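## Task

Take the glass tube capped in light blue out of the rack by the window and seat it fully in the rack by the door, in the front row, in the rightmost well. Count all wells, empty or occupied, looking at that rack from the front of its bench. No tube may reach the floor, every other tube must finish fully seated in a rack, and no tube may break: a drop of more than a few centimetres (about one well depth) or a hard knock breaks it. At the end the gripper must have released, the robot must be clear, upright and untilted, and the tube must stay in place without the robot holding it.

## Robot and tools

Robot: a Hello Robot Stretch 3 with one arm. It has a two-wheel base (0.33 m long, 0.34 m wide), a lift on a vertical mast, and a telescoping arm that sticks out to the robot's right side. The arm cannot reach forward, so the gripper moves forward or back only when the base drives. The base cannot move sideways. An on-the-spot turn pivots about the point between the wheels, 0.05 m behind the front edge. With the arm retracted and the wrist folded, the turn sweeps a radius of 0.28 m. An unfolded, level gripper reaches outside that circle.

Frames: in the base frame the origin is on the floor between the wheels, x points forward, y left and z up. hand_pose is reported in this frame, at the spot where the closed fingertips meet. With all wrist joints at 0, the hand frame's x points up, y back along the arm toward the mast, and z toward the rear. The odometry frame is the base frame at the scene's start. base_odometry heading runs from -3.142 to 3.142, positive to the left. Wheel slip is counted as travel.

execute_actions(actions, cameras): actions is a list holding one action, or empty to just read the state and images. An action may contain:
- base: exactly one key. translate_m is a straight drive, an offset in metres from the base's last reported position, -1 to 1, positive forward. rotate_rad is a turn on the spot, an offset in radians, -3.2 to 3.2, positive counter-clockwise seen from above.
- joints: absolute targets by name, for the single arm. lift_m is arm height, 0 to 1.1 m. arm_m is extension, 0 to 0.52 m. wrist_yaw_rad runs -1.345 to 4.42: 0 is along the arm, positive swings toward the front, and 3.0 is folded over the base. wrist_pitch_rad runs -1.57 to 0.451: 0 is level and negative tips the fingertips down. wrist_roll_rad runs -2.911 to 2.911, and at 0 the fingers sit side by side. gripper_m runs -0.089 to 0.179, larger being wider. The real fingertip gap is smaller than this value, by about 0.007 m when nearly closed and 0.025 m when wide open, and it is zero below 0.007. head_pan_rad runs -3.953 to 1.73: 0 looks forward, positive looks left, and -1.57 looks along the arm. head_tilt_rad runs -1.53 to 0.419, negative looking down. The done tolerances are ±0.004 for lift, arm and gripper, ±0.02 for yaw, roll and the head, and ±0.05 for pitch.
- contact_limits: only arm_m, a motor effort percentage from 1 to 100 at which the arm motion halts with contact_stop (use a negative sign when retracting). Lower values are gentler, but a value that is too low stops the arm at once.
Motions in one action start together. A joint or base left out may keep pushing toward an earlier target. Unknown keys or values out of range reject the whole call. cameras may be head_camera, nav_camera, wrist_camera or all; null or omitted gives all, and [] gives none. After a stop is reported, later calls in the same reply are skipped.

wait(seconds 0 to 10) commands nothing and returns the state and images. zoom_image(camera, region [x0,y0,x1,y1] in pixels, at most 504x504) enlarges part of that camera's latest image. finished_scene(scene) ends the current scene, given its integer number, and reports success. It is final.

Result lines: base_status and joint_status give each motion's outcome. done means it reached its target (for the base, that the wheels turned fully). off_target means it rested elsewhere and may still be pushing. After contact_stop, time_out or torque_fault the old target is dropped. The arm or lift goes slack after a contact_stop until it is commanded again. on_its_own covers uncommanded joints, and its 'held at' value is a target, not a position. motor_effort is a percentage that is positive toward higher joint values, with the peak in brackets. It is noisy and biased. A positive wheel effort pushes the robot forward. A rest effort out of range suggests a load or contact. The contact_limits line shows the limit in force, the default and the maximum. lidar_m gives 12 distances in 30-degree sectors, counter-clockwise from straight ahead (4th is left, 7th behind, 10th right), in a plane 0.17 m above the floor. It misses glass, table tops and the robot itself, and '-' means nothing seen. wrist_depth_mm (45 to 1000) and head_depth_mm (280 to 4000, image sideways) are 7x7 grids of median depths. base_tilt is in degrees, positive when leaning forward or right, and carries a fixed offset of up to about 4 degrees. turned_by_wheels and turned_by_imu give the turn since the last result.

Cameras: head_camera 896x504 and nav_camera 672x504 fisheye, both turned by the head joints. wrist_camera 644x364 rides on the gripper.

Speed: the base is fast (0.30 m/s, 1.9 rad/s) only when stowed, meaning lift below 0.30, arm below 0.03 and yaw above 2.54. Otherwise it is limited to 0.10 m/s and 0.63 rad/s.

Gripping: to hold, command gripper_m below the tube's width. To release, open at least 0.02 beyond where the fingertips met it. Neither the reading nor done proves a grasp. Squeezing too hard makes the stall guard ease off. Send a new value to squeeze again.

Avoid: folding or unfolding the wrist unless lift is 0.32 to 0.95, pitch is -0.4 and roll is about 0, otherwise the gripper can strike the mast, base or head. Once folded, the lift may go down to 0.25. If yaw is below -0.4, keep pitch at -0.5 or lower. Arm pushes on something solid with the gripper above about 0.45 m can tip the robot, and so can a repeated push after a contact stop. Do not drive while holding, hooking or pressing on fixed things. If the base snags, reverse in small steps. If it leans, free the gripper, and if the lean stays, lower the lift to about 0.2. Wrist and head servos have no contact stop, and a long strain cuts them out for 10 s (torque_fault). Loose objects may occasionally be nudged. Lower tubes gently into wells, never drop or knock them, and check with the cameras that they are fully seated before finishing.

Each tool is called after ">>>" as a command line: name --argument value for each argument, lists and objects as JSON in quotes; but a table of rows of numbers goes row by row, as --pt "numbers of a row", without its own name.

## Session

>>> execute_actions --actions '[]'

Scene clock: 0.00 s.
base_odometry: x=+0.000 y=+0.000 heading=+0.000 (m, m, rad; odometry frame)
turned_by_wheels: +0.000 (rad since the last result)
turned_by_imu: +0.000 (rad since the last result)
base_tilt: forward=+1.2 right=+0.9 (deg)
lidar_m: 1.92 1.84 1.71 1.73 1.68 1.79 1.49 1.75 1.02 1.04 1.31 1.91
head_depth_mm: 1576 2392 2398 2393 2338 2336 2174 / 1587 2471 2503 2477 2485 2450 2158 / 1667 2597 2642 2647 2616 2456 2140 / 1675 2769 2831 2809 2812 2769 2048 / 1824 2794 3032 3015 2989 2970 2105 / 1868 2821 3104 3164 3132 3068 2098 / 1860 2652 2701 2742 2759 2711 2095
base_status: not commanded
joint_positions: lift_m=+0.513 arm_m=+0.002 wrist_yaw_rad=+2.847 wrist_pitch_rad=-0.448 wrist_roll_rad=+0.002 gripper_m=+0.037 head_pan_rad=+0.013 head_tilt_rad=+0.017
joint_status: not commanded
motor_effort: left_wheel=+0 right_wheel=+0 lift_m=+20 arm_m=-1 wrist_yaw_rad=+1 wrist_pitch_rad=+6 wrist_roll_rad=+0 gripper_m=+0 head_pan_rad=+0 head_tilt_rad=+2 (%)
hand_pose: x=+0.0428 y=+0.0641 z=+0.5189 quat_wxyz=(+0.257, +0.705, +0.054, +0.658) (m; base frame)
wrist_depth_mm: - - - - - - - / - - - - - - - / - - - - - - - / 938 982 - - - - - / 804 - - 865 886 895 934 / 686 - 703 729 756 784 804 / 611 - 636 655 659 682 696
pictures: head_camera (sideways: a quarter turn clockwise sets it upright), nav_camera (sideways: a quarter turn counterclockwise sets it upright), wrist_camera
Images, in order (width x height): head_camera 896x504, nav_camera 672x504, wrist_camera 644x364.

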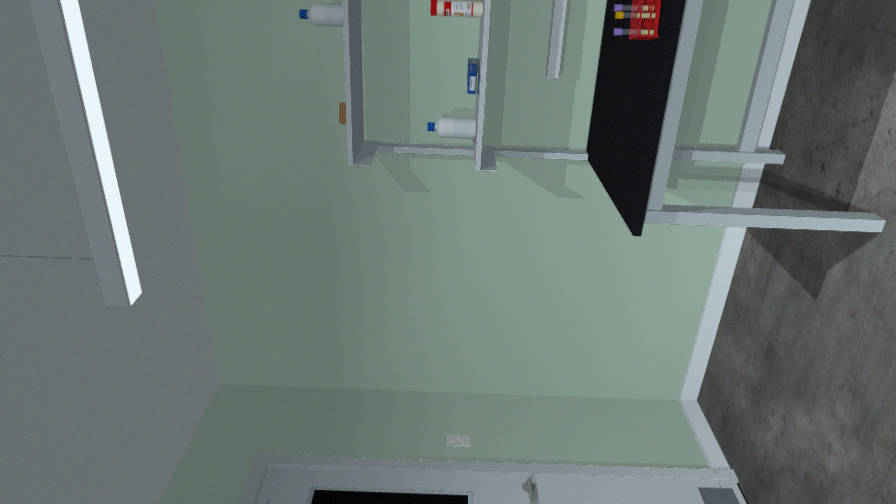

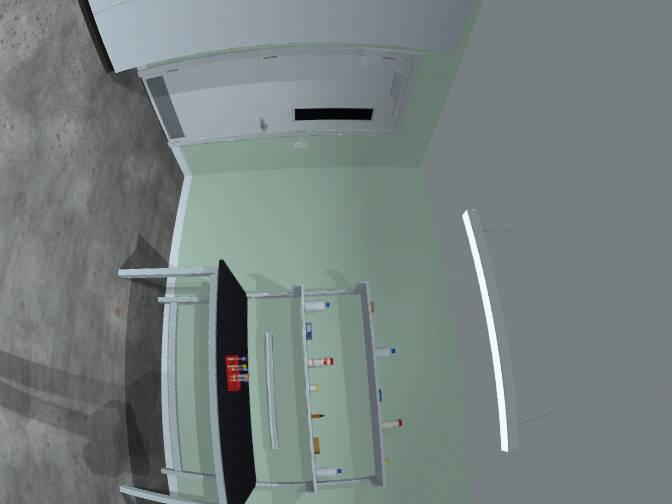

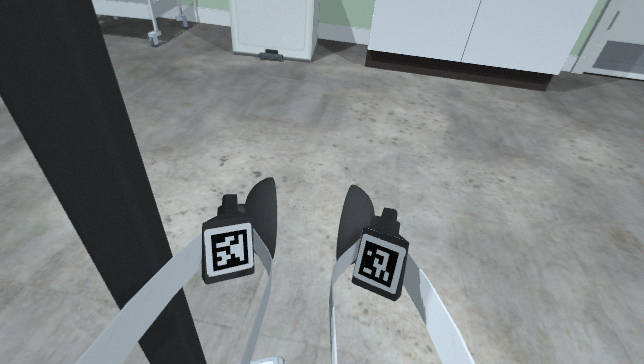

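>>> execute_actions --actions '[{"joints":{"head_pan_rad":-1.2,"head_tilt_rad":-0.3}}]' --cameras '["head_camera","nav_camera"]'

>>> execute_actions --actions '[{"joints":{"head_pan_rad":-2.6,"head_tilt_rad":-0.3}}]' --cameras '["head_camera","nav_camera"]'

>>> execute_actions --actions '[{"joints":{"head_pan_rad":1.4,"head_tilt_rad":-0.3}}]' --cameras '["head_camera","nav_camera"]'

Scene clock: 1.77 s.
base_odometry: x=+0.000 y=+0.000 heading=+0.000 (m, m, rad; odometry frame)
turned_by_wheels: +0.000 (rad since the last result)
turned_by_imu: +0.000 (rad since the last result)
base_tilt: forward=+1.1 right=+1.0 (deg)
lidar_m: 1.92 1.84 1.71 1.73 1.68 1.79 1.49 1.75 1.02 1.03 1.31 1.91
head_depth_mm: 1247 1319 1711 1291 1162 1222 1320 / 1377 1444 1834 1290 1300 1364 1420 / 1514 1618 2076 1415 1464 1582 1450 / 2125 2250 2377 1609 1684 1797 1453 / 2417 2570 2770 2949 2310 1854 1451 / 2453 2586 2746 2905 2537 1849 1449 / 2294 2429 2529 2676 2405 1864 1449
base_status: not commanded
joint_positions: lift_m=+0.513 arm_m=+0.002 wrist_yaw_rad=+2.847 wrist_pitch_rad=-0.448 wrist_roll_rad=+0.002 gripper_m=+0.037 head_pan_rad=-1.193 head_tilt_rad=-0.296
joint_status: all done
motor_effort: left_wheel=+0(0) right_wheel=+1(1) lift_m=+21(20) arm_m=-1(2) wrist_yaw_rad=+1(0) wrist_pitch_rad=+6(6) wrist_roll_rad=+0(0) gripper_m=+0(0) head_pan_rad=-6(65) head_tilt_rad=-3(28) (%)
hand_pose: x=+0.0428 y=+0.0641 z=+0.5189 quat_wxyz=(+0.257, +0.705, +0.054, +0.658) (m; base frame)
wrist_depth_mm: - - - - - - - / - - - - - - - / - - - - - - - / 908 953 - - - - - / 791 - - 861 876 899 943 / 701 - 711 739 746 777 803 / 610 - 634 650 666 681 703
pictures: head_camera (sideways: a quarter turn clockwise sets it upright), nav_camera (sideways: a quarter turn counterclockwise sets it upright)
Images, in order (width x height): head_camera 896x504, nav_camera 672x504.

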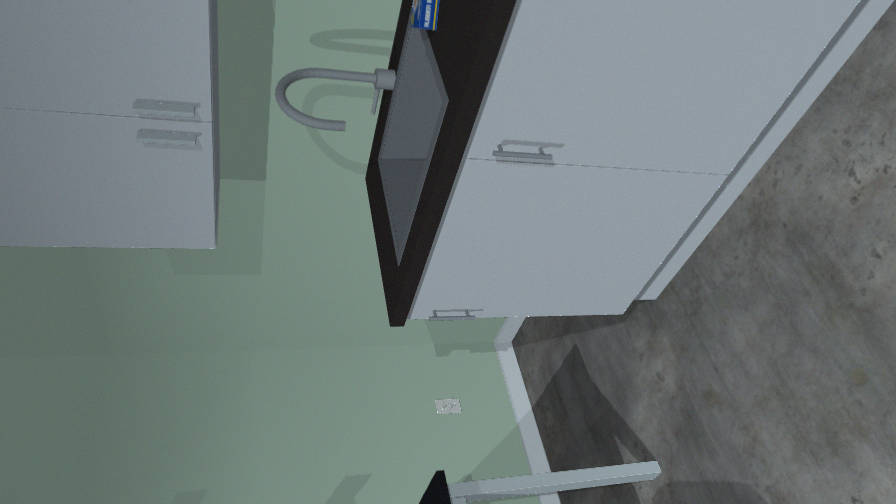

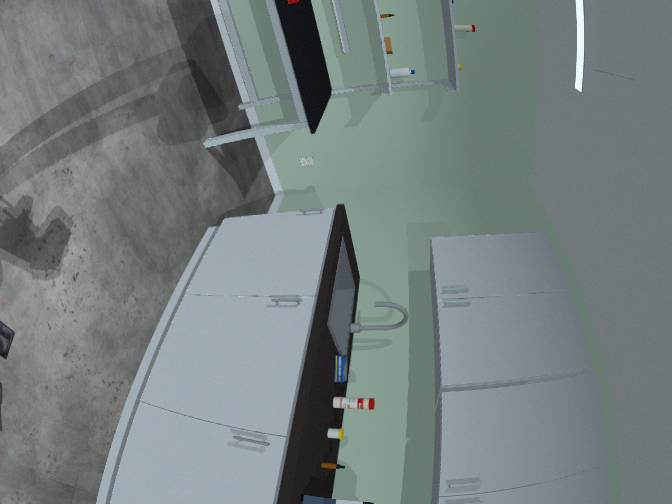

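Scene clock: 3.00 s.
base_odometry: x=+0.000 y=+0.000 heading=+0.000 (m, m, rad; odometry frame)
turned_by_wheels: +0.000 (rad since the last result)
turned_by_imu: +0.000 (rad since the last result)
base_tilt: forward=+1.2 right=+0.9 (deg)
lidar_m: 1.91 1.84 1.71 1.74 1.67 1.78 1.49 1.75 1.02 1.03 1.31 1.90
head_depth_mm: 1969 2106 2292 2529 2563 1888 1452 / 1825 1957 2095 2269 2421 1858 1454 / 1697 1816 1945 2107 2217 1858 1464 / 1607 1705 1822 1947 2075 1873 1461 / 1522 1615 1710 1797 1939 1845 1454 / 1441 1524 1608 1671 1133 1219 1325 / 1095 1413 1501 1083 1061 1123 1202
base_status: not commanded
joint_positions: lift_m=+0.513 arm_m=+0.002 wrist_yaw_rad=+2.847 wrist_pitch_rad=-0.448 wrist_roll_rad=+0.002 gripper_m=+0.037 head_pan_rad=-2.593 head_tilt_rad=-0.296
joint_status: all done
motor_effort: left_wheel=-1(0) right_wheel=+0(0) lift_m=+21(21) arm_m=-2(1) wrist_yaw_rad=+1(0) wrist_pitch_rad=+6(6) wrist_roll_rad=+0(0) gripper_m=+0(0) head_pan_rad=-5(65) head_tilt_rad=-3(3) (%)
hand_pose: x=+0.0428 y=+0.0641 z=+0.5189 quat_wxyz=(+0.257, +0.705, +0.054, +0.658) (m; base frame)
wrist_depth_mm: - - - - - - - / - - - - - - - / - - - - - - - / 931 973 - - - - - / 787 - - 859 884 924 935 / 691 - 709 733 753 784 798 / 604 - 639 655 664 677 691
pictures: head_camera (sideways: a quarter turn clockwise sets it upright), nav_camera (sideways: a quarter turn counterclockwise sets it upright)
Images, in order (width x height): head_camera 896x504, nav_camera 672x504.

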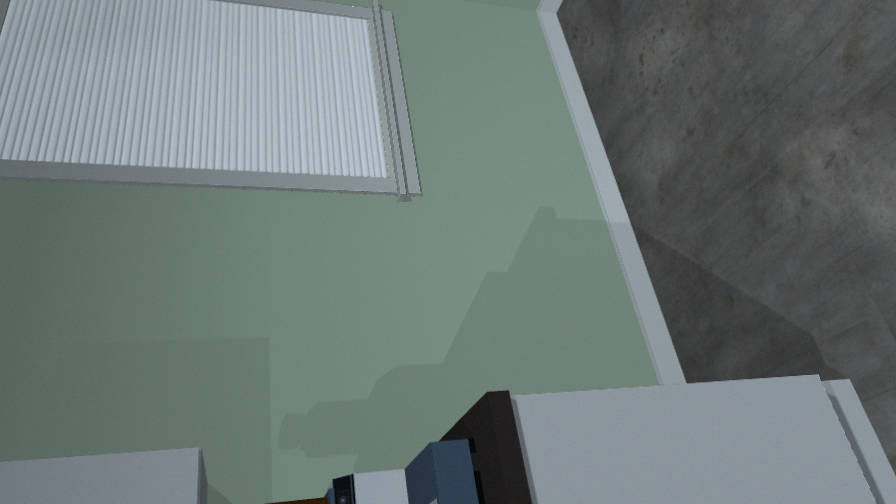

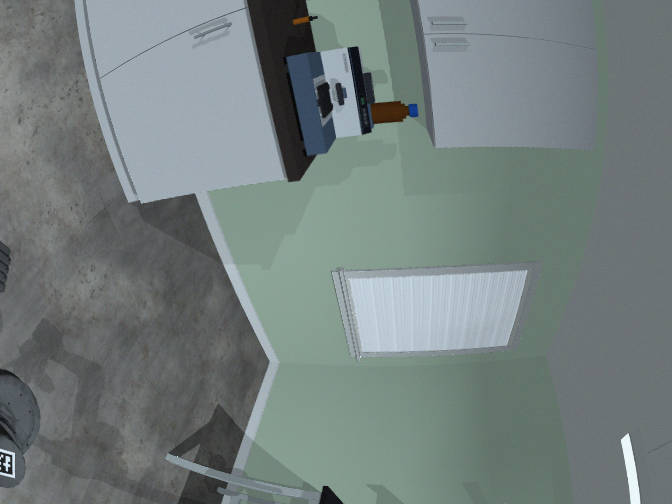

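Scene clock: 5.23 s.
base_odometry: x=+0.000 y=+0.000 heading=+0.000 (m, m, rad; odometry frame)
turned_by_wheels: +0.000 (rad since the last result)
turned_by_imu: +0.000 (rad since the last result)
base_tilt: forward=+1.2 right=+0.9 (deg)
lidar_m: 1.92 1.84 1.71 1.73 1.68 1.79 1.49 1.74 1.02 1.03 1.31 1.90
head_depth_mm: 1716 1474 1542 1642 1739 1791 1470 / 1827 1924 2021 2154 2255 1862 1459 / 1860 1962 2089 2218 2022 1866 1464 / 1936 2022 2167 2284 1948 1853 1460 / 1984 2115 2257 2399 2308 1867 1440 / 2062 2182 2333 2442 2433 1867 1446 / 2140 2260 2431 2285 2286 1848 1455
base_status: not commanded
joint_positions: lift_m=+0.513 arm_m=+0.002 wrist_yaw_rad=+2.847 wrist_pitch_rad=-0.448 wrist_roll_rad=+0.002 gripper_m=+0.037 head_pan_rad=+1.393 head_tilt_rad=-0.296
joint_status: all done
motor_effort: left_wheel=+0(0) right_wheel=+0(0) lift_m=+21(20) arm_m=-1(1) wrist_yaw_rad=+0(0) wrist_pitch_rad=+6(6) wrist_roll_rad=+0(0) gripper_m=+1(1) head_pan_rad=+5(65) head_tilt_rad=-2(2) (%)
hand_pose: x=+0.0428 y=+0.0641 z=+0.5189 quat_wxyz=(+0.257, +0.705, +0.054, +0.658) (m; base frame)
wrist_depth_mm: - - - - - - - / - - - - - - - / - - - - - - - / 938 965 - - - - - / 794 - - 847 894 908 925 / 692 - 699 724 746 777 796 / 620 - 639 653 667 690 702
pictures: head_camera (sideways: a quarter turn clockwise sets it upright), nav_camera (sideways: a quarter turn counterclockwise sets it upright)
Images, in order (width x height): head_camera 896x504, nav_camera 672x504.

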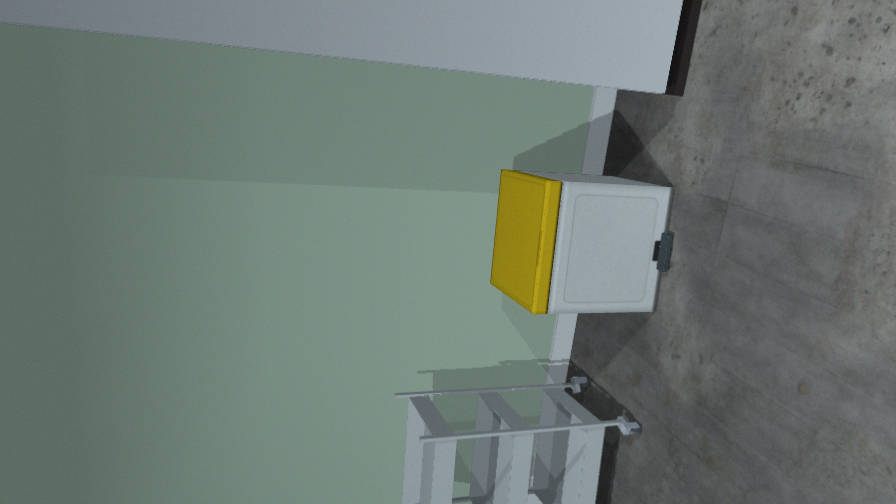

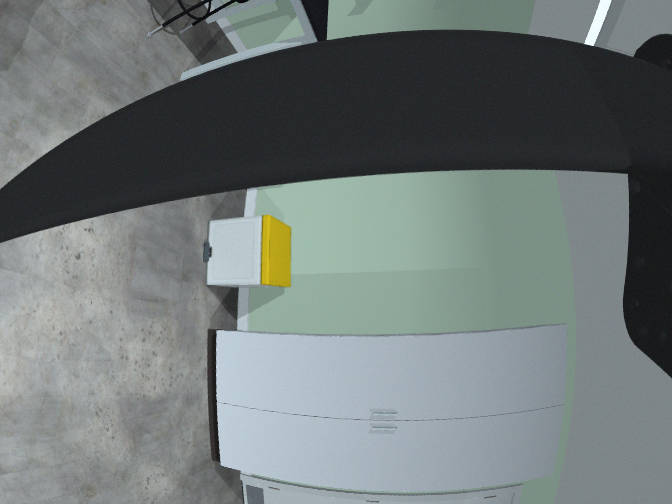

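>>> execute_actions --actions '[{"joints":{"head_pan_rad":-3.7,"head_tilt_rad":-0.3}}]' --cameras '["head_camera","nav_camera"]'

>>> execute_actions --actions '[{"joints":{"head_pan_rad":-0.35,"head_tilt_rad":-0.3}}]' --cameras '["head_camera","nav_camera"]'

Scene clock: 8.70 s.
base_odometry: x=+0.000 y=+0.000 heading=+0.000 (m, m, rad; odometry frame)
turned_by_wheels: +0.000 (rad since the last result)
turned_by_imu: +0.000 (rad since the last result)
base_tilt: forward=+1.2 right=+0.9 (deg)
lidar_m: 1.92 1.84 1.71 1.73 1.68 1.79 1.49 1.75 1.02 1.03 1.31 1.90
head_depth_mm: 1911 2069 2180 1732 2218 1869 1455 / 1907 2067 2153 1707 2315 1853 1463 / 1863 2031 2118 1576 2423 1854 1461 / 1908 2023 2115 1700 2357 1875 1451 / 1892 2022 2108 1688 2382 1873 1445 / 1837 1954 2081 1653 2299 1714 1447 / 1885 1976 2109 2217 2345 1842 1448
base_status: not commanded
joint_positions: lift_m=+0.513 arm_m=+0.002 wrist_yaw_rad=+2.847 wrist_pitch_rad=-0.448 wrist_roll_rad=+0.002 gripper_m=+0.037 head_pan_rad=-3.693 head_tilt_rad=-0.296
joint_status: all done
motor_effort: left_wheel=+1(1) right_wheel=+0(0) lift_m=+21(21) arm_m=-1(1) wrist_yaw_rad=+1(0) wrist_pitch_rad=+6(6) wrist_roll_rad=+0(0) gripper_m=+0(0) head_pan_rad=-5(65) head_tilt_rad=-3(4) (%)
hand_pose: x=+0.0428 y=+0.0641 z=+0.5189 quat_wxyz=(+0.257, +0.705, +0.054, +0.658) (m; base frame)
wrist_depth_mm: - - - - - - - / - - - - - - - / - - - - - - - / 919 976 996 - - - - / 790 - - 860 895 906 944 / 699 - 707 748 759 778 807 / 615 - 636 665 666 683 691
pictures: head_camera (sideways: a quarter turn clockwise sets it upright), nav_camera (sideways: a quarter turn counterclockwise sets it upright)
Images, in order (width x height): head_camera 896x504, nav_camera 672x504.

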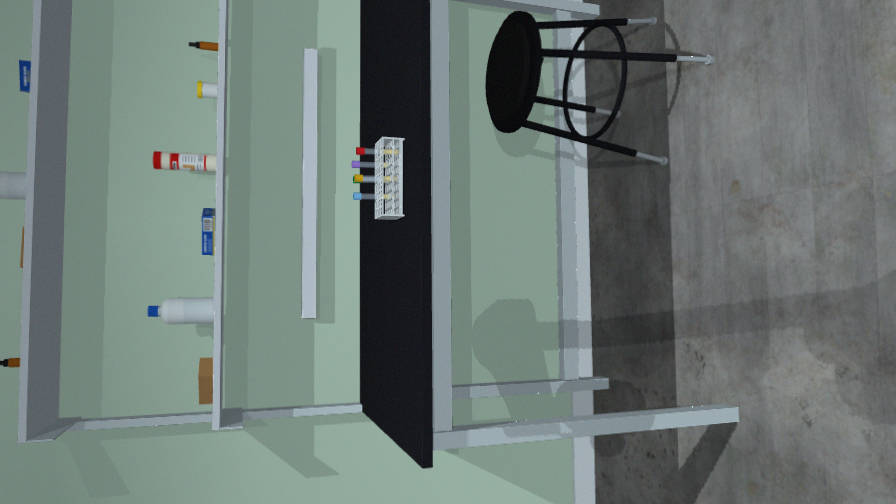

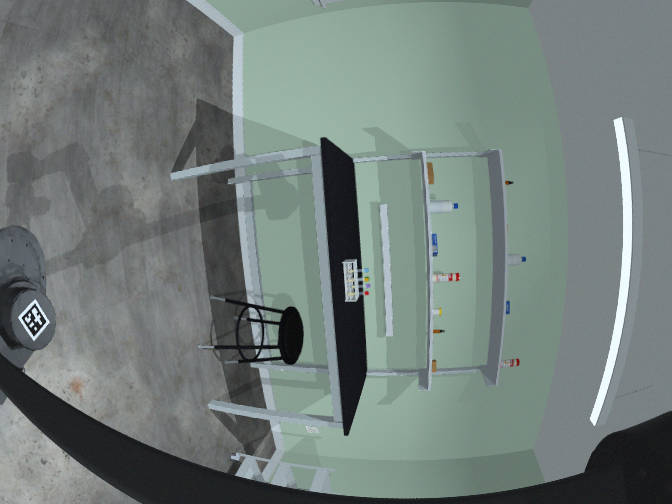

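Scene clock: 10.67 s.
base_odometry: x=+0.000 y=+0.000 heading=+0.000 (m, m, rad; odometry frame)
turned_by_wheels: +0.000 (rad since the last result)
turned_by_imu: +0.000 (rad since the last result)
base_tilt: forward=+1.3 right=+1.0 (deg)
lidar_m: 1.92 1.84 1.71 1.73 1.67 1.79 1.49 1.75 1.02 1.04 1.31 1.91
head_depth_mm: 2097 2225 2362 2134 2544 1872 1460 / 2123 2261 2402 2101 2563 1886 1477 / 2172 2305 2437 2123 2600 1871 1475 / 2156 2355 2471 1888 2562 1862 1457 / 2205 2359 2512 2324 2548 1857 1456 / 2245 2358 2532 2344 2423 1849 1453 / 2289 2427 2595 2723 2531 1844 1452
base_status: not commanded
joint_positions: lift_m=+0.513 arm_m=+0.002 wrist_yaw_rad=+2.847 wrist_pitch_rad=-0.448 wrist_roll_rad=+0.002 gripper_m=+0.037 head_pan_rad=-0.357 head_tilt_rad=-0.296
joint_status: all done
motor_effort: left_wheel=+1(0) right_wheel=+2(1) lift_m=+21(21) arm_m=-2(1) wrist_yaw_rad=+1(1) wrist_pitch_rad=+6(6) wrist_roll_rad=+0(0) gripper_m=+0(0) head_pan_rad=+5(66) head_tilt_rad=-3(4) (%)
hand_pose: x=+0.0428 y=+0.0641 z=+0.5189 quat_wxyz=(+0.257, +0.705, +0.054, +0.658) (m; base frame)
wrist_depth_mm: - - - - - - - / - - - - - - - / - - - - - - - / 942 957 - - - - - / 812 - - 863 899 918 904 / 691 - 705 729 751 779 805 / 614 - 635 653 664 690 692
pictures: head_camera (sideways: a quarter turn clockwise sets it upright), nav_camera (sideways: a quarter turn counterclockwise sets it upright)
Images, in order (width x height): head_camera 896x504, nav_camera 672x504.

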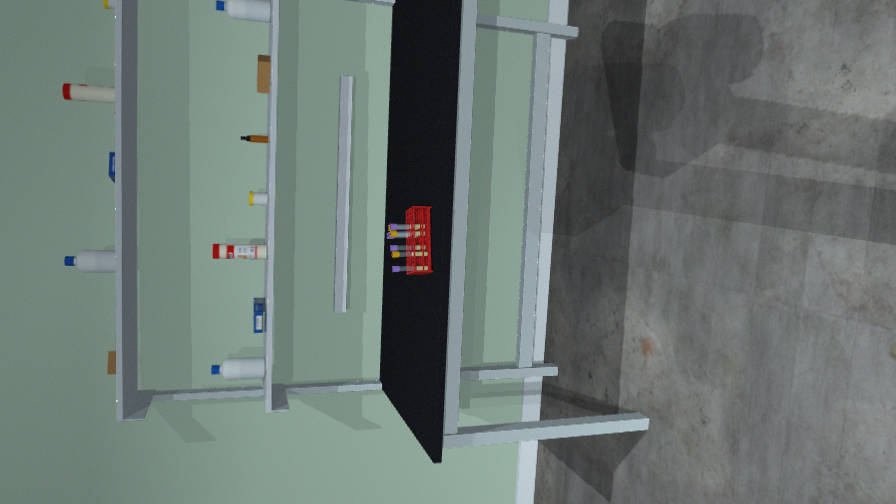

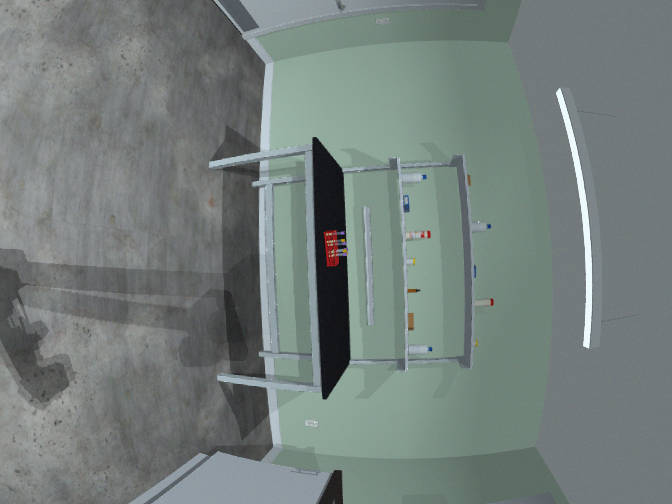

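>>> zoom_image --camera "head_camera" --region '[360, 190, 460, 290]'

Region (360, 190, 460, 290) of head_camera's 896x504 image, scaled by 5.040, with more detail than that image has.

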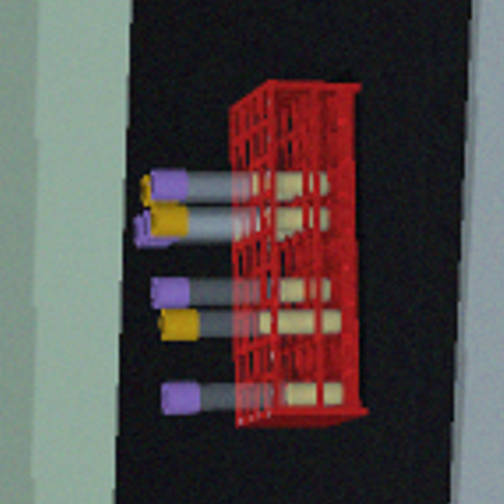

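>>> execute_actions --actions '[{"base":{"rotate_rad":2.283},"joints":{"lift_m":0.27,"head_pan_rad":0.0,"head_tilt_rad":-0.5}}]' --cameras '["head_camera","nav_camera"]'

Scene clock: 19.17 s.
base_odometry: x=+0.000 y=+0.000 heading=+2.283 (m, m, rad; odometry frame)
turned_by_wheels: +2.283 (rad since the last result)
turned_by_imu: +2.313 (rad since the last result)
base_tilt: forward=+1.2 right=+0.9 (deg)
lidar_m: 1.68 1.48 2.14 1.04 1.03 1.08 1.57 2.43 1.93 1.75 1.71 1.78
head_depth_mm: 2242 2521 2846 2615 1922 1525 1257 / 2160 2381 1831 2392 1936 1539 1260 / 2054 2187 2481 2518 1927 1523 1265 / 1983 2125 1880 2375 1940 1540 1264 / 1886 2022 1925 2382 1912 1526 1259 / 1824 1965 1506 2359 1941 1528 1263 / 1760 1892 1605 2264 1940 1525 1264
base_status: done
joint_positions: lift_m=+0.270 arm_m=+0.002 wrist_yaw_rad=+2.847 wrist_pitch_rad=-0.449 wrist_roll_rad=+0.002 gripper_m=+0.037 head_pan_rad=-0.007 head_tilt_rad=-0.494
joint_status: all done
motor_effort: left_wheel=-1(11) right_wheel=+2(10) lift_m=+16(15) arm_m=-2(2) wrist_yaw_rad=+0(0) wrist_pitch_rad=+7(7) wrist_roll_rad=+0(0) gripper_m=+0(0) head_pan_rad=+4(40) head_tilt_rad=-4(24) (%)
hand_pose: x=+0.0428 y=+0.0639 z=+0.2760 quat_wxyz=(+0.257, +0.705, +0.055, +0.658) (m; base frame)
wrist_depth_mm: - 968 - - - - - / - 951 964 - - - - / - 734 748 777 802 848 887 / 572 604 613 637 655 677 700 / 486 - - 530 550 566 579 / - - - 452 464 483 492 / - - - 406 411 424 434
pictures: head_camera (sideways: a quarter turn clockwise sets it upright), nav_camera (sideways: a quarter turn counterclockwise sets it upright)
Images, in order (width x height): head_camera 896x504, nav_camera 672x504.

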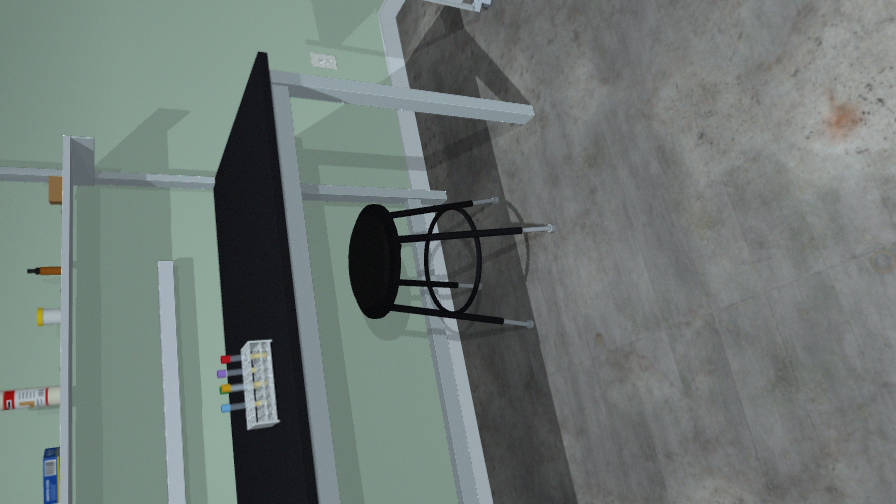

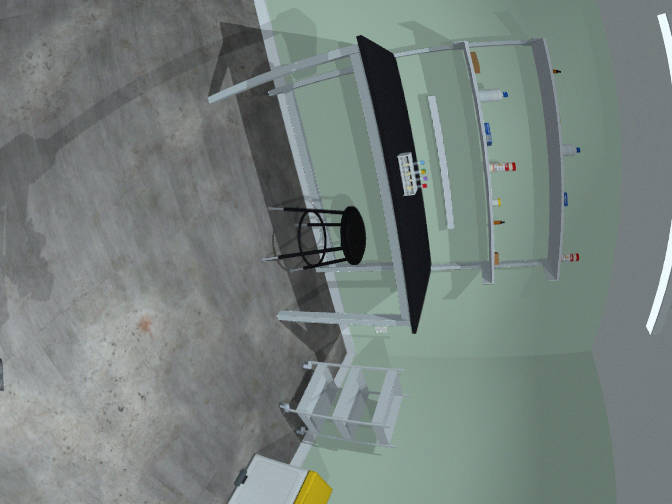

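>>> execute_actions --actions '[{"base":{"translate_m":1.0}}]' --cameras '[]'

>>> execute_actions --actions '[{"base":{"translate_m":0.18},"joints":{"head_pan_rad":0.2,"head_tilt_rad":-0.6}}]' --cameras '["head_camera","nav_camera"]'

Scene clock: 24.80 s.
base_odometry: x=-0.653 y=+0.757 heading=+2.283 (m, m, rad; odometry frame)
turned_by_wheels: +0.000 (rad since the last result)
turned_by_imu: +0.004 (rad since the last result)
base_tilt: forward=+1.3 right=+0.9 (deg)
lidar_m: 0.67 0.82 1.27 0.92 1.73 1.57 2.26 2.69 1.68 1.26 1.21 0.85
head_depth_mm: 1322 1456 1609 785 1928 1133 1228 / 1207 1401 1204 775 1846 1534 1264 / 1173 1307 1202 774 1685 1486 1257 / 1158 1279 1206 776 992 1402 1227 / 1121 1194 1212 779 661 1398 1229 / 1083 1159 1212 779 637 1439 1263 / 1039 1115 1183 776 614 1473 1257
base_status: done
joint_positions: lift_m=+0.270 arm_m=+0.002 wrist_yaw_rad=+2.847 wrist_pitch_rad=-0.449 wrist_roll_rad=+0.002 gripper_m=+0.037 head_pan_rad=-0.007 head_tilt_rad=-0.495
joint_status: not commanded
motor_effort: left_wheel=-2(10) right_wheel=+2(10) lift_m=+15(16) arm_m=-1(2) wrist_yaw_rad=+0(1) wrist_pitch_rad=+7(7) wrist_roll_rad=+0(0) gripper_m=+0(0) head_pan_rad=+5(4) head_tilt_rad=-3(3) (%)
hand_pose: x=+0.0428 y=+0.0639 z=+0.2760 quat_wxyz=(+0.257, +0.705, +0.055, +0.658) (m; base frame)
wrist_depth_mm: - - - - - - 963 / - 930 974 987 - - - / - 735 748 787 825 845 868 / 565 606 616 636 650 683 699 / 488 - - 528 546 562 575 / - - - 454 461 480 496 / - - - 406 410 419 432
pictures: none
No camera images: the call's "cameras" was empty. Leave "cameras" out to get every camera's image.

Scene clock: 27.07 s.
base_odometry: x=-0.771 y=+0.893 heading=+2.283 (m, m, rad; odometry frame)
turned_by_wheels: +0.000 (rad since the last result)
turned_by_imu: +0.001 (rad since the last result)
base_tilt: forward=+1.3 right=+0.9 (deg)
lidar_m: 0.49 0.66 1.10 0.90 2.15 1.70 2.37 2.85 1.60 1.22 1.12 0.69
head_depth_mm: 1009 1103 914 653 525 1414 1188 / 988 1109 914 655 524 1347 1193 / 975 1087 916 656 510 867 1146 / 958 1062 918 658 510 855 1176 / 938 1039 923 660 512 1097 1174 / 919 985 929 660 511 1354 1203 / 907 972 931 635 512 1316 1206
base_status: done
joint_positions: lift_m=+0.270 arm_m=+0.002 wrist_yaw_rad=+2.847 wrist_pitch_rad=-0.449 wrist_roll_rad=+0.002 gripper_m=+0.037 head_pan_rad=+0.193 head_tilt_rad=-0.593
joint_status: all done
motor_effort: left_wheel=-2(11) right_wheel=+1(9) lift_m=+16(16) arm_m=-2(2) wrist_yaw_rad=+0(0) wrist_pitch_rad=+7(7) wrist_roll_rad=+0(0) gripper_m=+0(1) head_pan_rad=+5(30) head_tilt_rad=-4(16) (%)
hand_pose: x=+0.0428 y=+0.0639 z=+0.2760 quat_wxyz=(+0.257, +0.705, +0.055, +0.658) (m; base frame)
wrist_depth_mm: - - - - - - 880 / - 930 953 - - - 845 / - 739 740 778 795 849 862 / 563 600 622 638 644 675 689 / 487 - - 529 550 554 570 / - - - 467 469 479 497 / - - - 410 410 420 431
pictures: head_camera (sideways: a quarter turn clockwise sets it upright), nav_camera (sideways: a quarter turn counterclockwise sets it upright)
Images, in order (width x height): head_camera 896x504, nav_camera 672x504.

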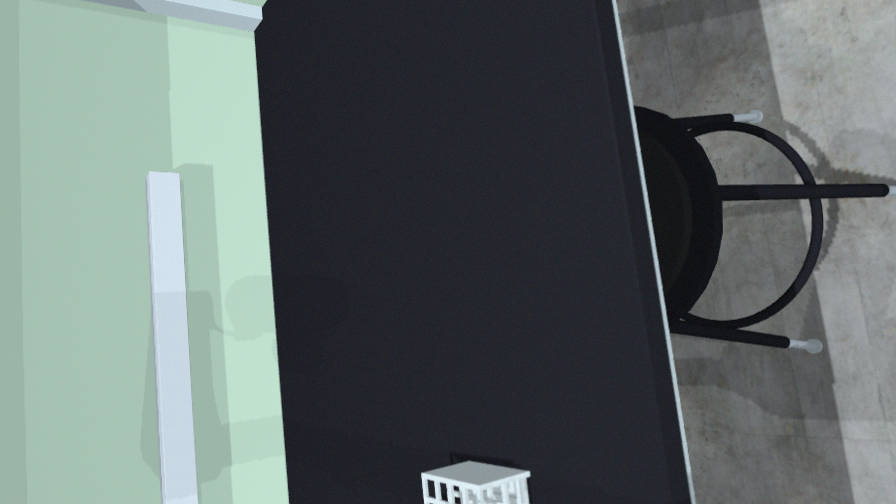

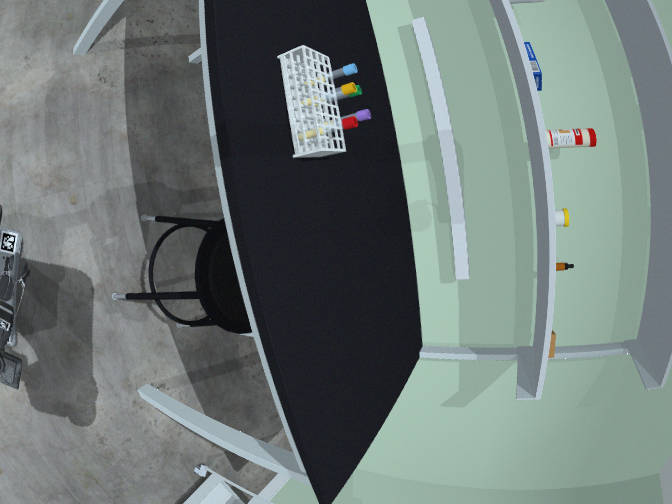

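>>> execute_actions --actions '[{"base":{"rotate_rad":1.9},"joints":{"head_pan_rad":-1.57,"head_tilt_rad":-0.7}}]'

Scene clock: 29.97 s.
base_odometry: x=-0.771 y=+0.893 heading=-2.100 (m, m, rad; odometry frame)
turned_by_wheels: +1.900 (rad since the last result)
turned_by_imu: +1.918 (rad since the last result)
base_tilt: forward=+1.2 right=+0.9 (deg)
lidar_m: 2.14 1.70 1.95 3.10 1.96 1.26 1.12 0.69 0.49 0.49 1.05 0.90
head_depth_mm: 950 1038 737 564 562 1293 1141 / 921 1033 740 567 556 1278 1147 / 930 1031 742 572 502 1333 1129 / 923 1026 746 571 504 1307 1152 / 918 1023 750 574 506 1343 1149 / 912 1027 758 558 508 1346 1156 / 912 1026 727 560 510 1338 1154
base_status: done
joint_positions: lift_m=+0.270 arm_m=+0.002 wrist_yaw_rad=+2.847 wrist_pitch_rad=-0.449 wrist_roll_rad=+0.002 gripper_m=+0.037 head_pan_rad=-1.563 head_tilt_rad=-0.691
joint_status: all done
motor_effort: left_wheel=-2(12) right_wheel=+1(10) lift_m=+16(16) arm_m=-2(3) wrist_yaw_rad=+1(0) wrist_pitch_rad=+7(7) wrist_roll_rad=+0(0) gripper_m=+0(0) head_pan_rad=-6(65) head_tilt_rad=-5(18) (%)
hand_pose: x=+0.0428 y=+0.0639 z=+0.2760 quat_wxyz=(+0.257, +0.705, +0.055, +0.658) (m; base frame)
wrist_depth_mm: - - - - - - - / - 932 971 - - - - / - 732 768 786 817 849 889 / 560 606 616 635 660 679 705 / 490 - - 530 548 564 583 / - - - 457 462 480 500 / - - - 409 414 422 432
pictures: head_camera (sideways: a quarter turn clockwise sets it upright), nav_camera (sideways: a quarter turn counterclockwise sets it upright), wrist_camera
Images, in order (width x height): head_camera 896x504, nav_camera 672x504, wrist_camera 644x364.

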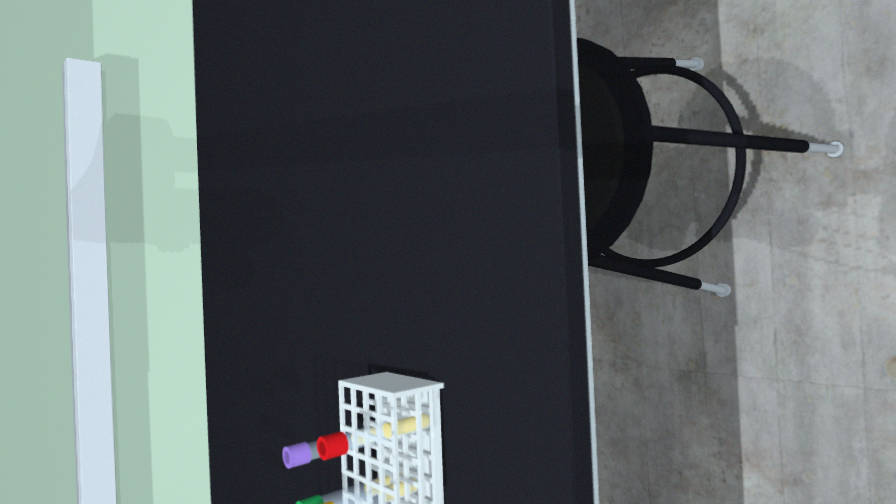

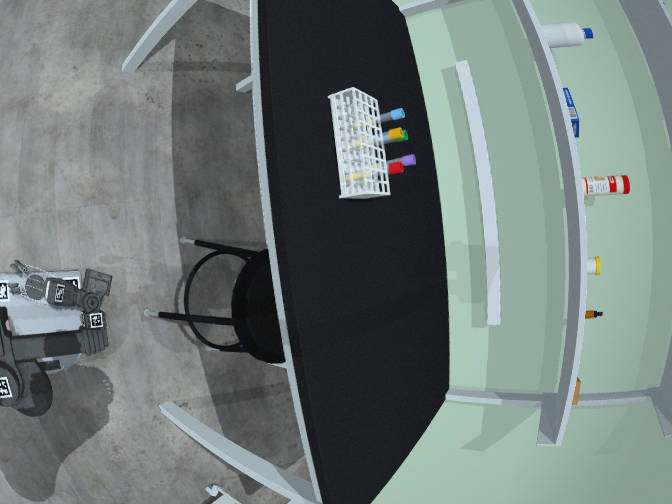

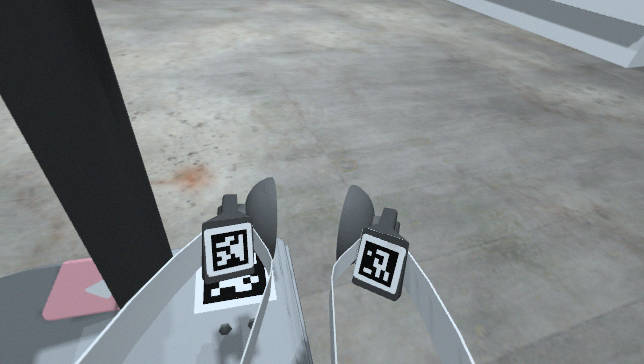

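>>> execute_actions --actions '[{"base":{"translate_m":0.3},"joints":{"lift_m":0.9,"wrist_pitch_rad":-0.4,"head_pan_rad":-1.5,"head_tilt_rad":-0.65}}]' --cameras '["head_camera"]'

>>> execute_actions --actions '[{"joints":{"wrist_yaw_rad":1.5,"gripper_m":0.1}}]' --cameras '[]'

>>> execute_actions --actions '[{"joints":{"lift_m":1.09,"wrist_pitch_rad":0.0}}]' --cameras '["head_camera","wrist_camera"]'

Scene clock: 38.60 s.
base_odometry: x=-0.923 y=+0.634 heading=-2.101 (m, m, rad; odometry frame)
turned_by_wheels: +0.000 (rad since the last result)
turned_by_imu: +0.002 (rad since the last result)
base_tilt: forward=+1.3 right=+1.0 (deg)
lidar_m: 1.84 1.46 1.57 3.03 2.44 1.59 1.42 0.94 0.63 0.67 1.01 0.62
head_depth_mm: 899 1009 792 549 476 - - / 898 1007 792 556 476 1051 - / 901 1011 800 556 477 - - / 904 1013 801 573 479 - 1114 / 903 1014 804 601 479 1358 1143 / 905 1018 810 604 482 1364 1172 / 918 1012 817 606 482 1370 1179
base_status: done
joint_positions: lift_m=+0.900 arm_m=+0.002 wrist_yaw_rad=+2.847 wrist_pitch_rad=-0.420 wrist_roll_rad=+0.002 gripper_m=+0.037 head_pan_rad=-1.507 head_tilt_rad=-0.655
joint_status: all done
motor_effort: left_wheel=-2(13) right_wheel=+2(10) lift_m=+25(27) arm_m=-2(2) wrist_yaw_rad=+0(0) wrist_pitch_rad=+10(12) wrist_roll_rad=+0(0) gripper_m=+0(0) head_pan_rad=+4(18) head_tilt_rad=+2(11) (%)
hand_pose: x=+0.0439 y=+0.0675 z=+0.9118 quat_wxyz=(+0.248, +0.706, +0.044, +0.662) (m; base frame)
wrist_depth_mm: - - - - - - - / - - - - - - - / - - - - - - - / - - - - - - - / - - - - - - - / - - - - - - - / - - - - - - -
pictures: head_camera (sideways: a quarter turn clockwise sets it upright)
Images, in order (width x height): head_camera 896x504.

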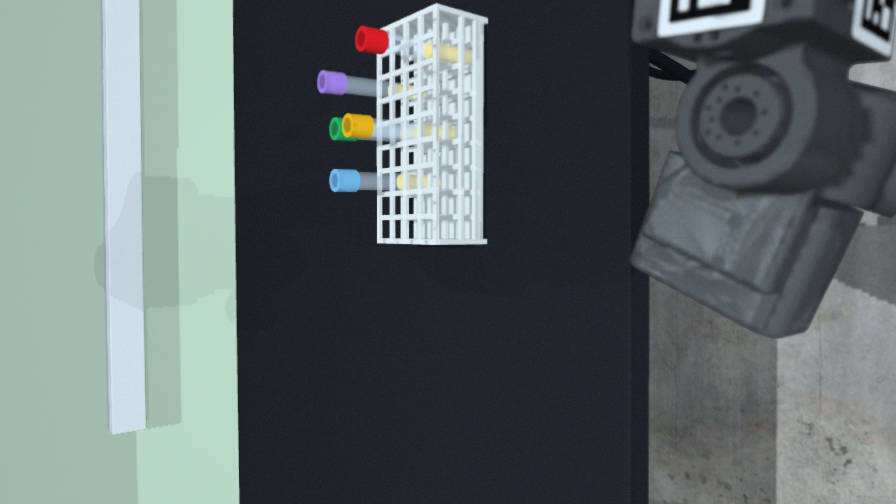

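Scene clock: 40.27 s.
base_odometry: x=-0.923 y=+0.634 heading=-2.101 (m, m, rad; odometry frame)
turned_by_wheels: +0.000 (rad since the last result)
turned_by_imu: +0.000 (rad since the last result)
base_tilt: forward=+1.3 right=+0.9 (deg)
lidar_m: 1.84 1.46 1.57 3.05 2.44 1.60 1.42 0.94 0.63 0.67 1.01 0.62
head_depth_mm: 900 1011 789 548 475 - - / 899 1008 795 557 475 - - / 901 1016 796 559 478 1332 - / 905 1013 800 572 478 1337 - / 900 1013 805 601 480 1369 - / 908 1015 810 603 481 1433 - / 915 1012 814 606 483 1409 1149
base_status: not commanded
joint_positions: lift_m=+0.900 arm_m=+0.002 wrist_yaw_rad=+1.503 wrist_pitch_rad=-0.420 wrist_roll_rad=+0.002 gripper_m=+0.100 head_pan_rad=-1.507 head_tilt_rad=-0.655
joint_status: all done
motor_effort: left_wheel=-1(2) right_wheel=+2(1) lift_m=+25(25) arm_m=-2(2) wrist_yaw_rad=-2(1) wrist_pitch_rad=+10(10) wrist_roll_rad=+0(0) gripper_m=+0(98) head_pan_rad=+5(4) head_tilt_rad=+3(3) (%)
hand_pose: x=+0.2022 y=-0.1624 z=+0.9118 quat_wxyz=(+0.606, +0.580, -0.405, +0.364) (m; base frame)
wrist_depth_mm: - - - - - - 910 / - - - - 385 353 378 / - - - - 523 262 270 / - - - - - 221 209 / - - - - 715 270 174 / - - - - - - 158 / - - - - - - 202
pictures: none
No camera images: the call's "cameras" was empty. Leave "cameras" out to get every camera's image.

Scene clock: 42.83 s.
base_odometry: x=-0.923 y=+0.634 heading=-2.101 (m, m, rad; odometry frame)
turned_by_wheels: +0.000 (rad since the last result)
turned_by_imu: +0.000 (rad since the last result)
base_tilt: forward=+1.3 right=+0.9 (deg)
lidar_m: 1.84 1.46 1.57 3.01 2.44 1.59 1.42 0.94 0.63 0.67 1.01 0.62
head_depth_mm: - - - - - 1316 1157 / - - - - - 1297 1164 / 899 1013 816 - 441 1331 1166 / 901 1010 804 - 452 1338 1168 / 903 1010 848 - - 1340 1172 / 901 1006 - - - 1357 1175 / - - - - - 1369 1172
base_status: not commanded
joint_positions: lift_m=+1.090 arm_m=+0.002 wrist_yaw_rad=+1.503 wrist_pitch_rad=-0.023 wrist_roll_rad=+0.002 gripper_m=+0.100 head_pan_rad=-1.507 head_tilt_rad=-0.655
joint_status: all done
motor_effort: left_wheel=-2(2) right_wheel=+1(1) lift_m=+25(26) arm_m=-2(2) wrist_yaw_rad=-2(2) wrist_pitch_rad=+11(12) wrist_roll_rad=+0(0) gripper_m=+0(0) head_pan_rad=+4(4) head_tilt_rad=+2(2) (%)
hand_pose: x=+0.2337 y=-0.1644 z=+1.1984 quat_wxyz=(+0.522, +0.489, -0.511, +0.476) (m; base frame)
wrist_depth_mm: - - - - - - - / - - - - - - 980 / - - - - - - 985 / - - - - - - 969 / - - - - - - 993 / - - - - 632 - 897 / - - - - 518 544 559
pictures: head_camera (sideways: a quarter turn clockwise sets it upright), wrist_camera
Images, in order (width x height): head_camera 896x504, wrist_camera 644x364.

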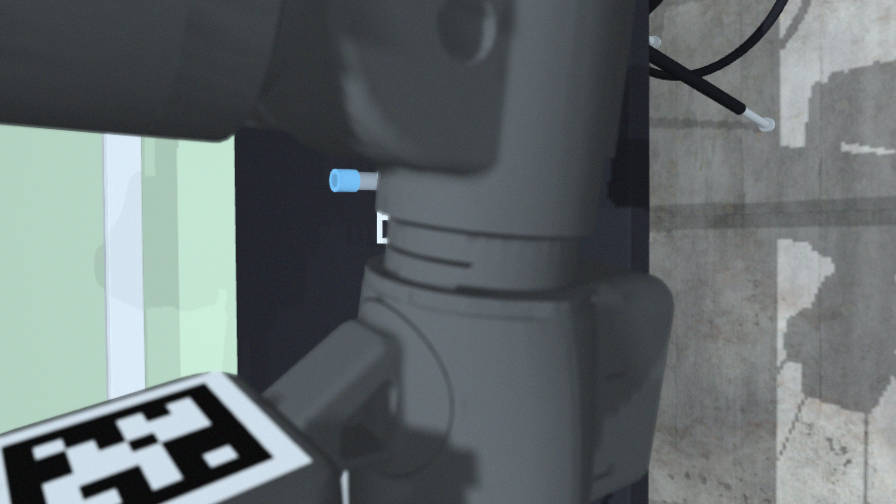

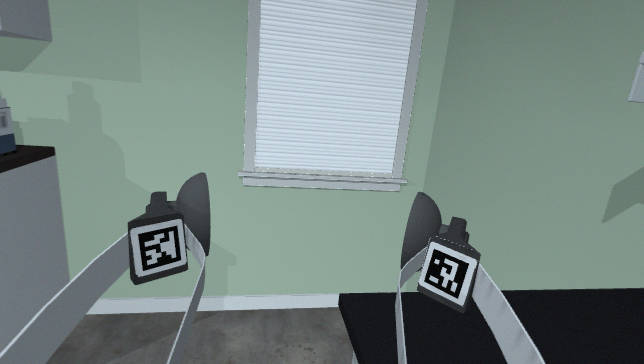

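>>> execute_actions --actions '[{"joints":{"wrist_yaw_rad":0.0,"wrist_pitch_rad":-0.5,"head_pan_rad":-1.75,"head_tilt_rad":-0.75}}]' --cameras '["head_camera","wrist_camera"]'

Scene clock: 46.60 s.
base_odometry: x=-0.923 y=+0.634 heading=-2.101 (m, m, rad; odometry frame)
turned_by_wheels: +0.000 (rad since the last result)
turned_by_imu: +0.000 (rad since the last result)
base_tilt: forward=+1.2 right=+0.9 (deg)
lidar_m: 1.83 1.46 1.57 3.02 2.44 1.59 1.42 0.94 0.63 0.67 1.01 0.62
head_depth_mm: - - - - 1407 1267 1124 / - - - - 1434 1277 1127 / - - - - - 1308 1132 / - - - - - 1306 1135 / - - - - 482 1313 1135 / 883 953 722 542 471 1309 1141 / 851 959 698 546 461 1318 1140
base_status: not commanded
joint_positions: lift_m=+1.090 arm_m=+0.002 wrist_yaw_rad=+0.003 wrist_pitch_rad=-0.512 wrist_roll_rad=+0.002 gripper_m=+0.100 head_pan_rad=-1.743 head_tilt_rad=-0.740
joint_status: all done
motor_effort: left_wheel=-2(2) right_wheel=+2(2) lift_m=+25(25) arm_m=-2(1) wrist_yaw_rad=-2(3) wrist_pitch_rad=+6(7) wrist_roll_rad=+0(0) gripper_m=+0(1) head_pan_rad=-5(34) head_tilt_rad=-6(18) (%)
hand_pose: x=-0.0210 y=-0.3586 z=+1.0819 quat_wxyz=(+0.684, +0.180, -0.684, -0.179) (m; base frame)
wrist_depth_mm: 746 787 785 818 837 868 901 / 578 596 631 662 682 726 758 / 478 488 512 502 535 564 585 / 403 417 396 364 424 465 477 / 349 362 357 354 358 393 404 / 315 309 319 327 324 347 350 / 272 279 285 293 296 304 307
pictures: head_camera (sideways: a quarter turn clockwise sets it upright), wrist_camera
Images, in order (width x height): head_camera 896x504, wrist_camera 644x364.

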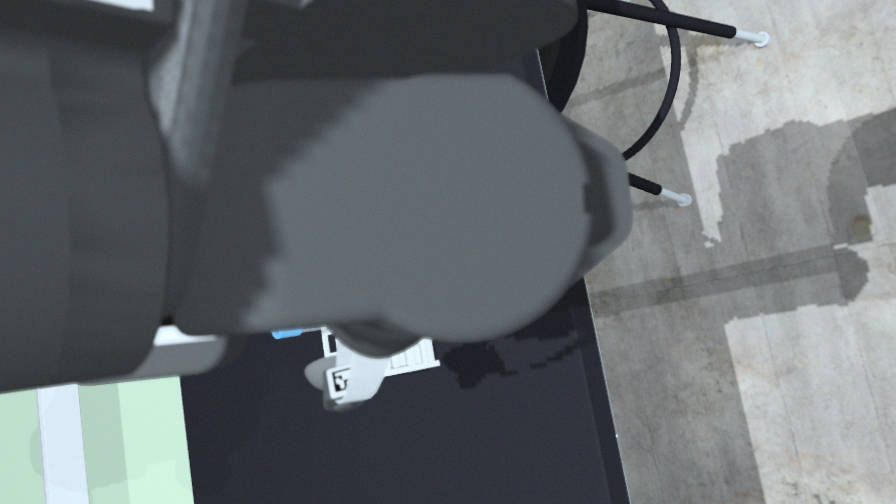

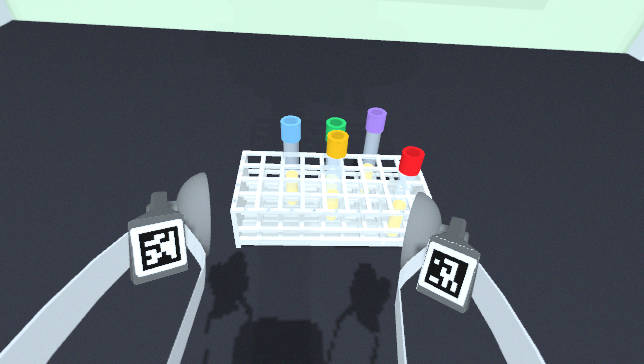

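>>> zoom_image --camera "wrist_camera" --region '[210, 90, 450, 260]'

Region (210, 90, 450, 260) of wrist_camera's 644x364 image, scaled by 2.100; it fills the top 357 rows of this view, and the rest is white.

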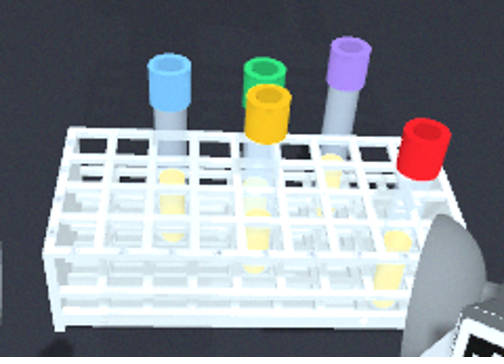

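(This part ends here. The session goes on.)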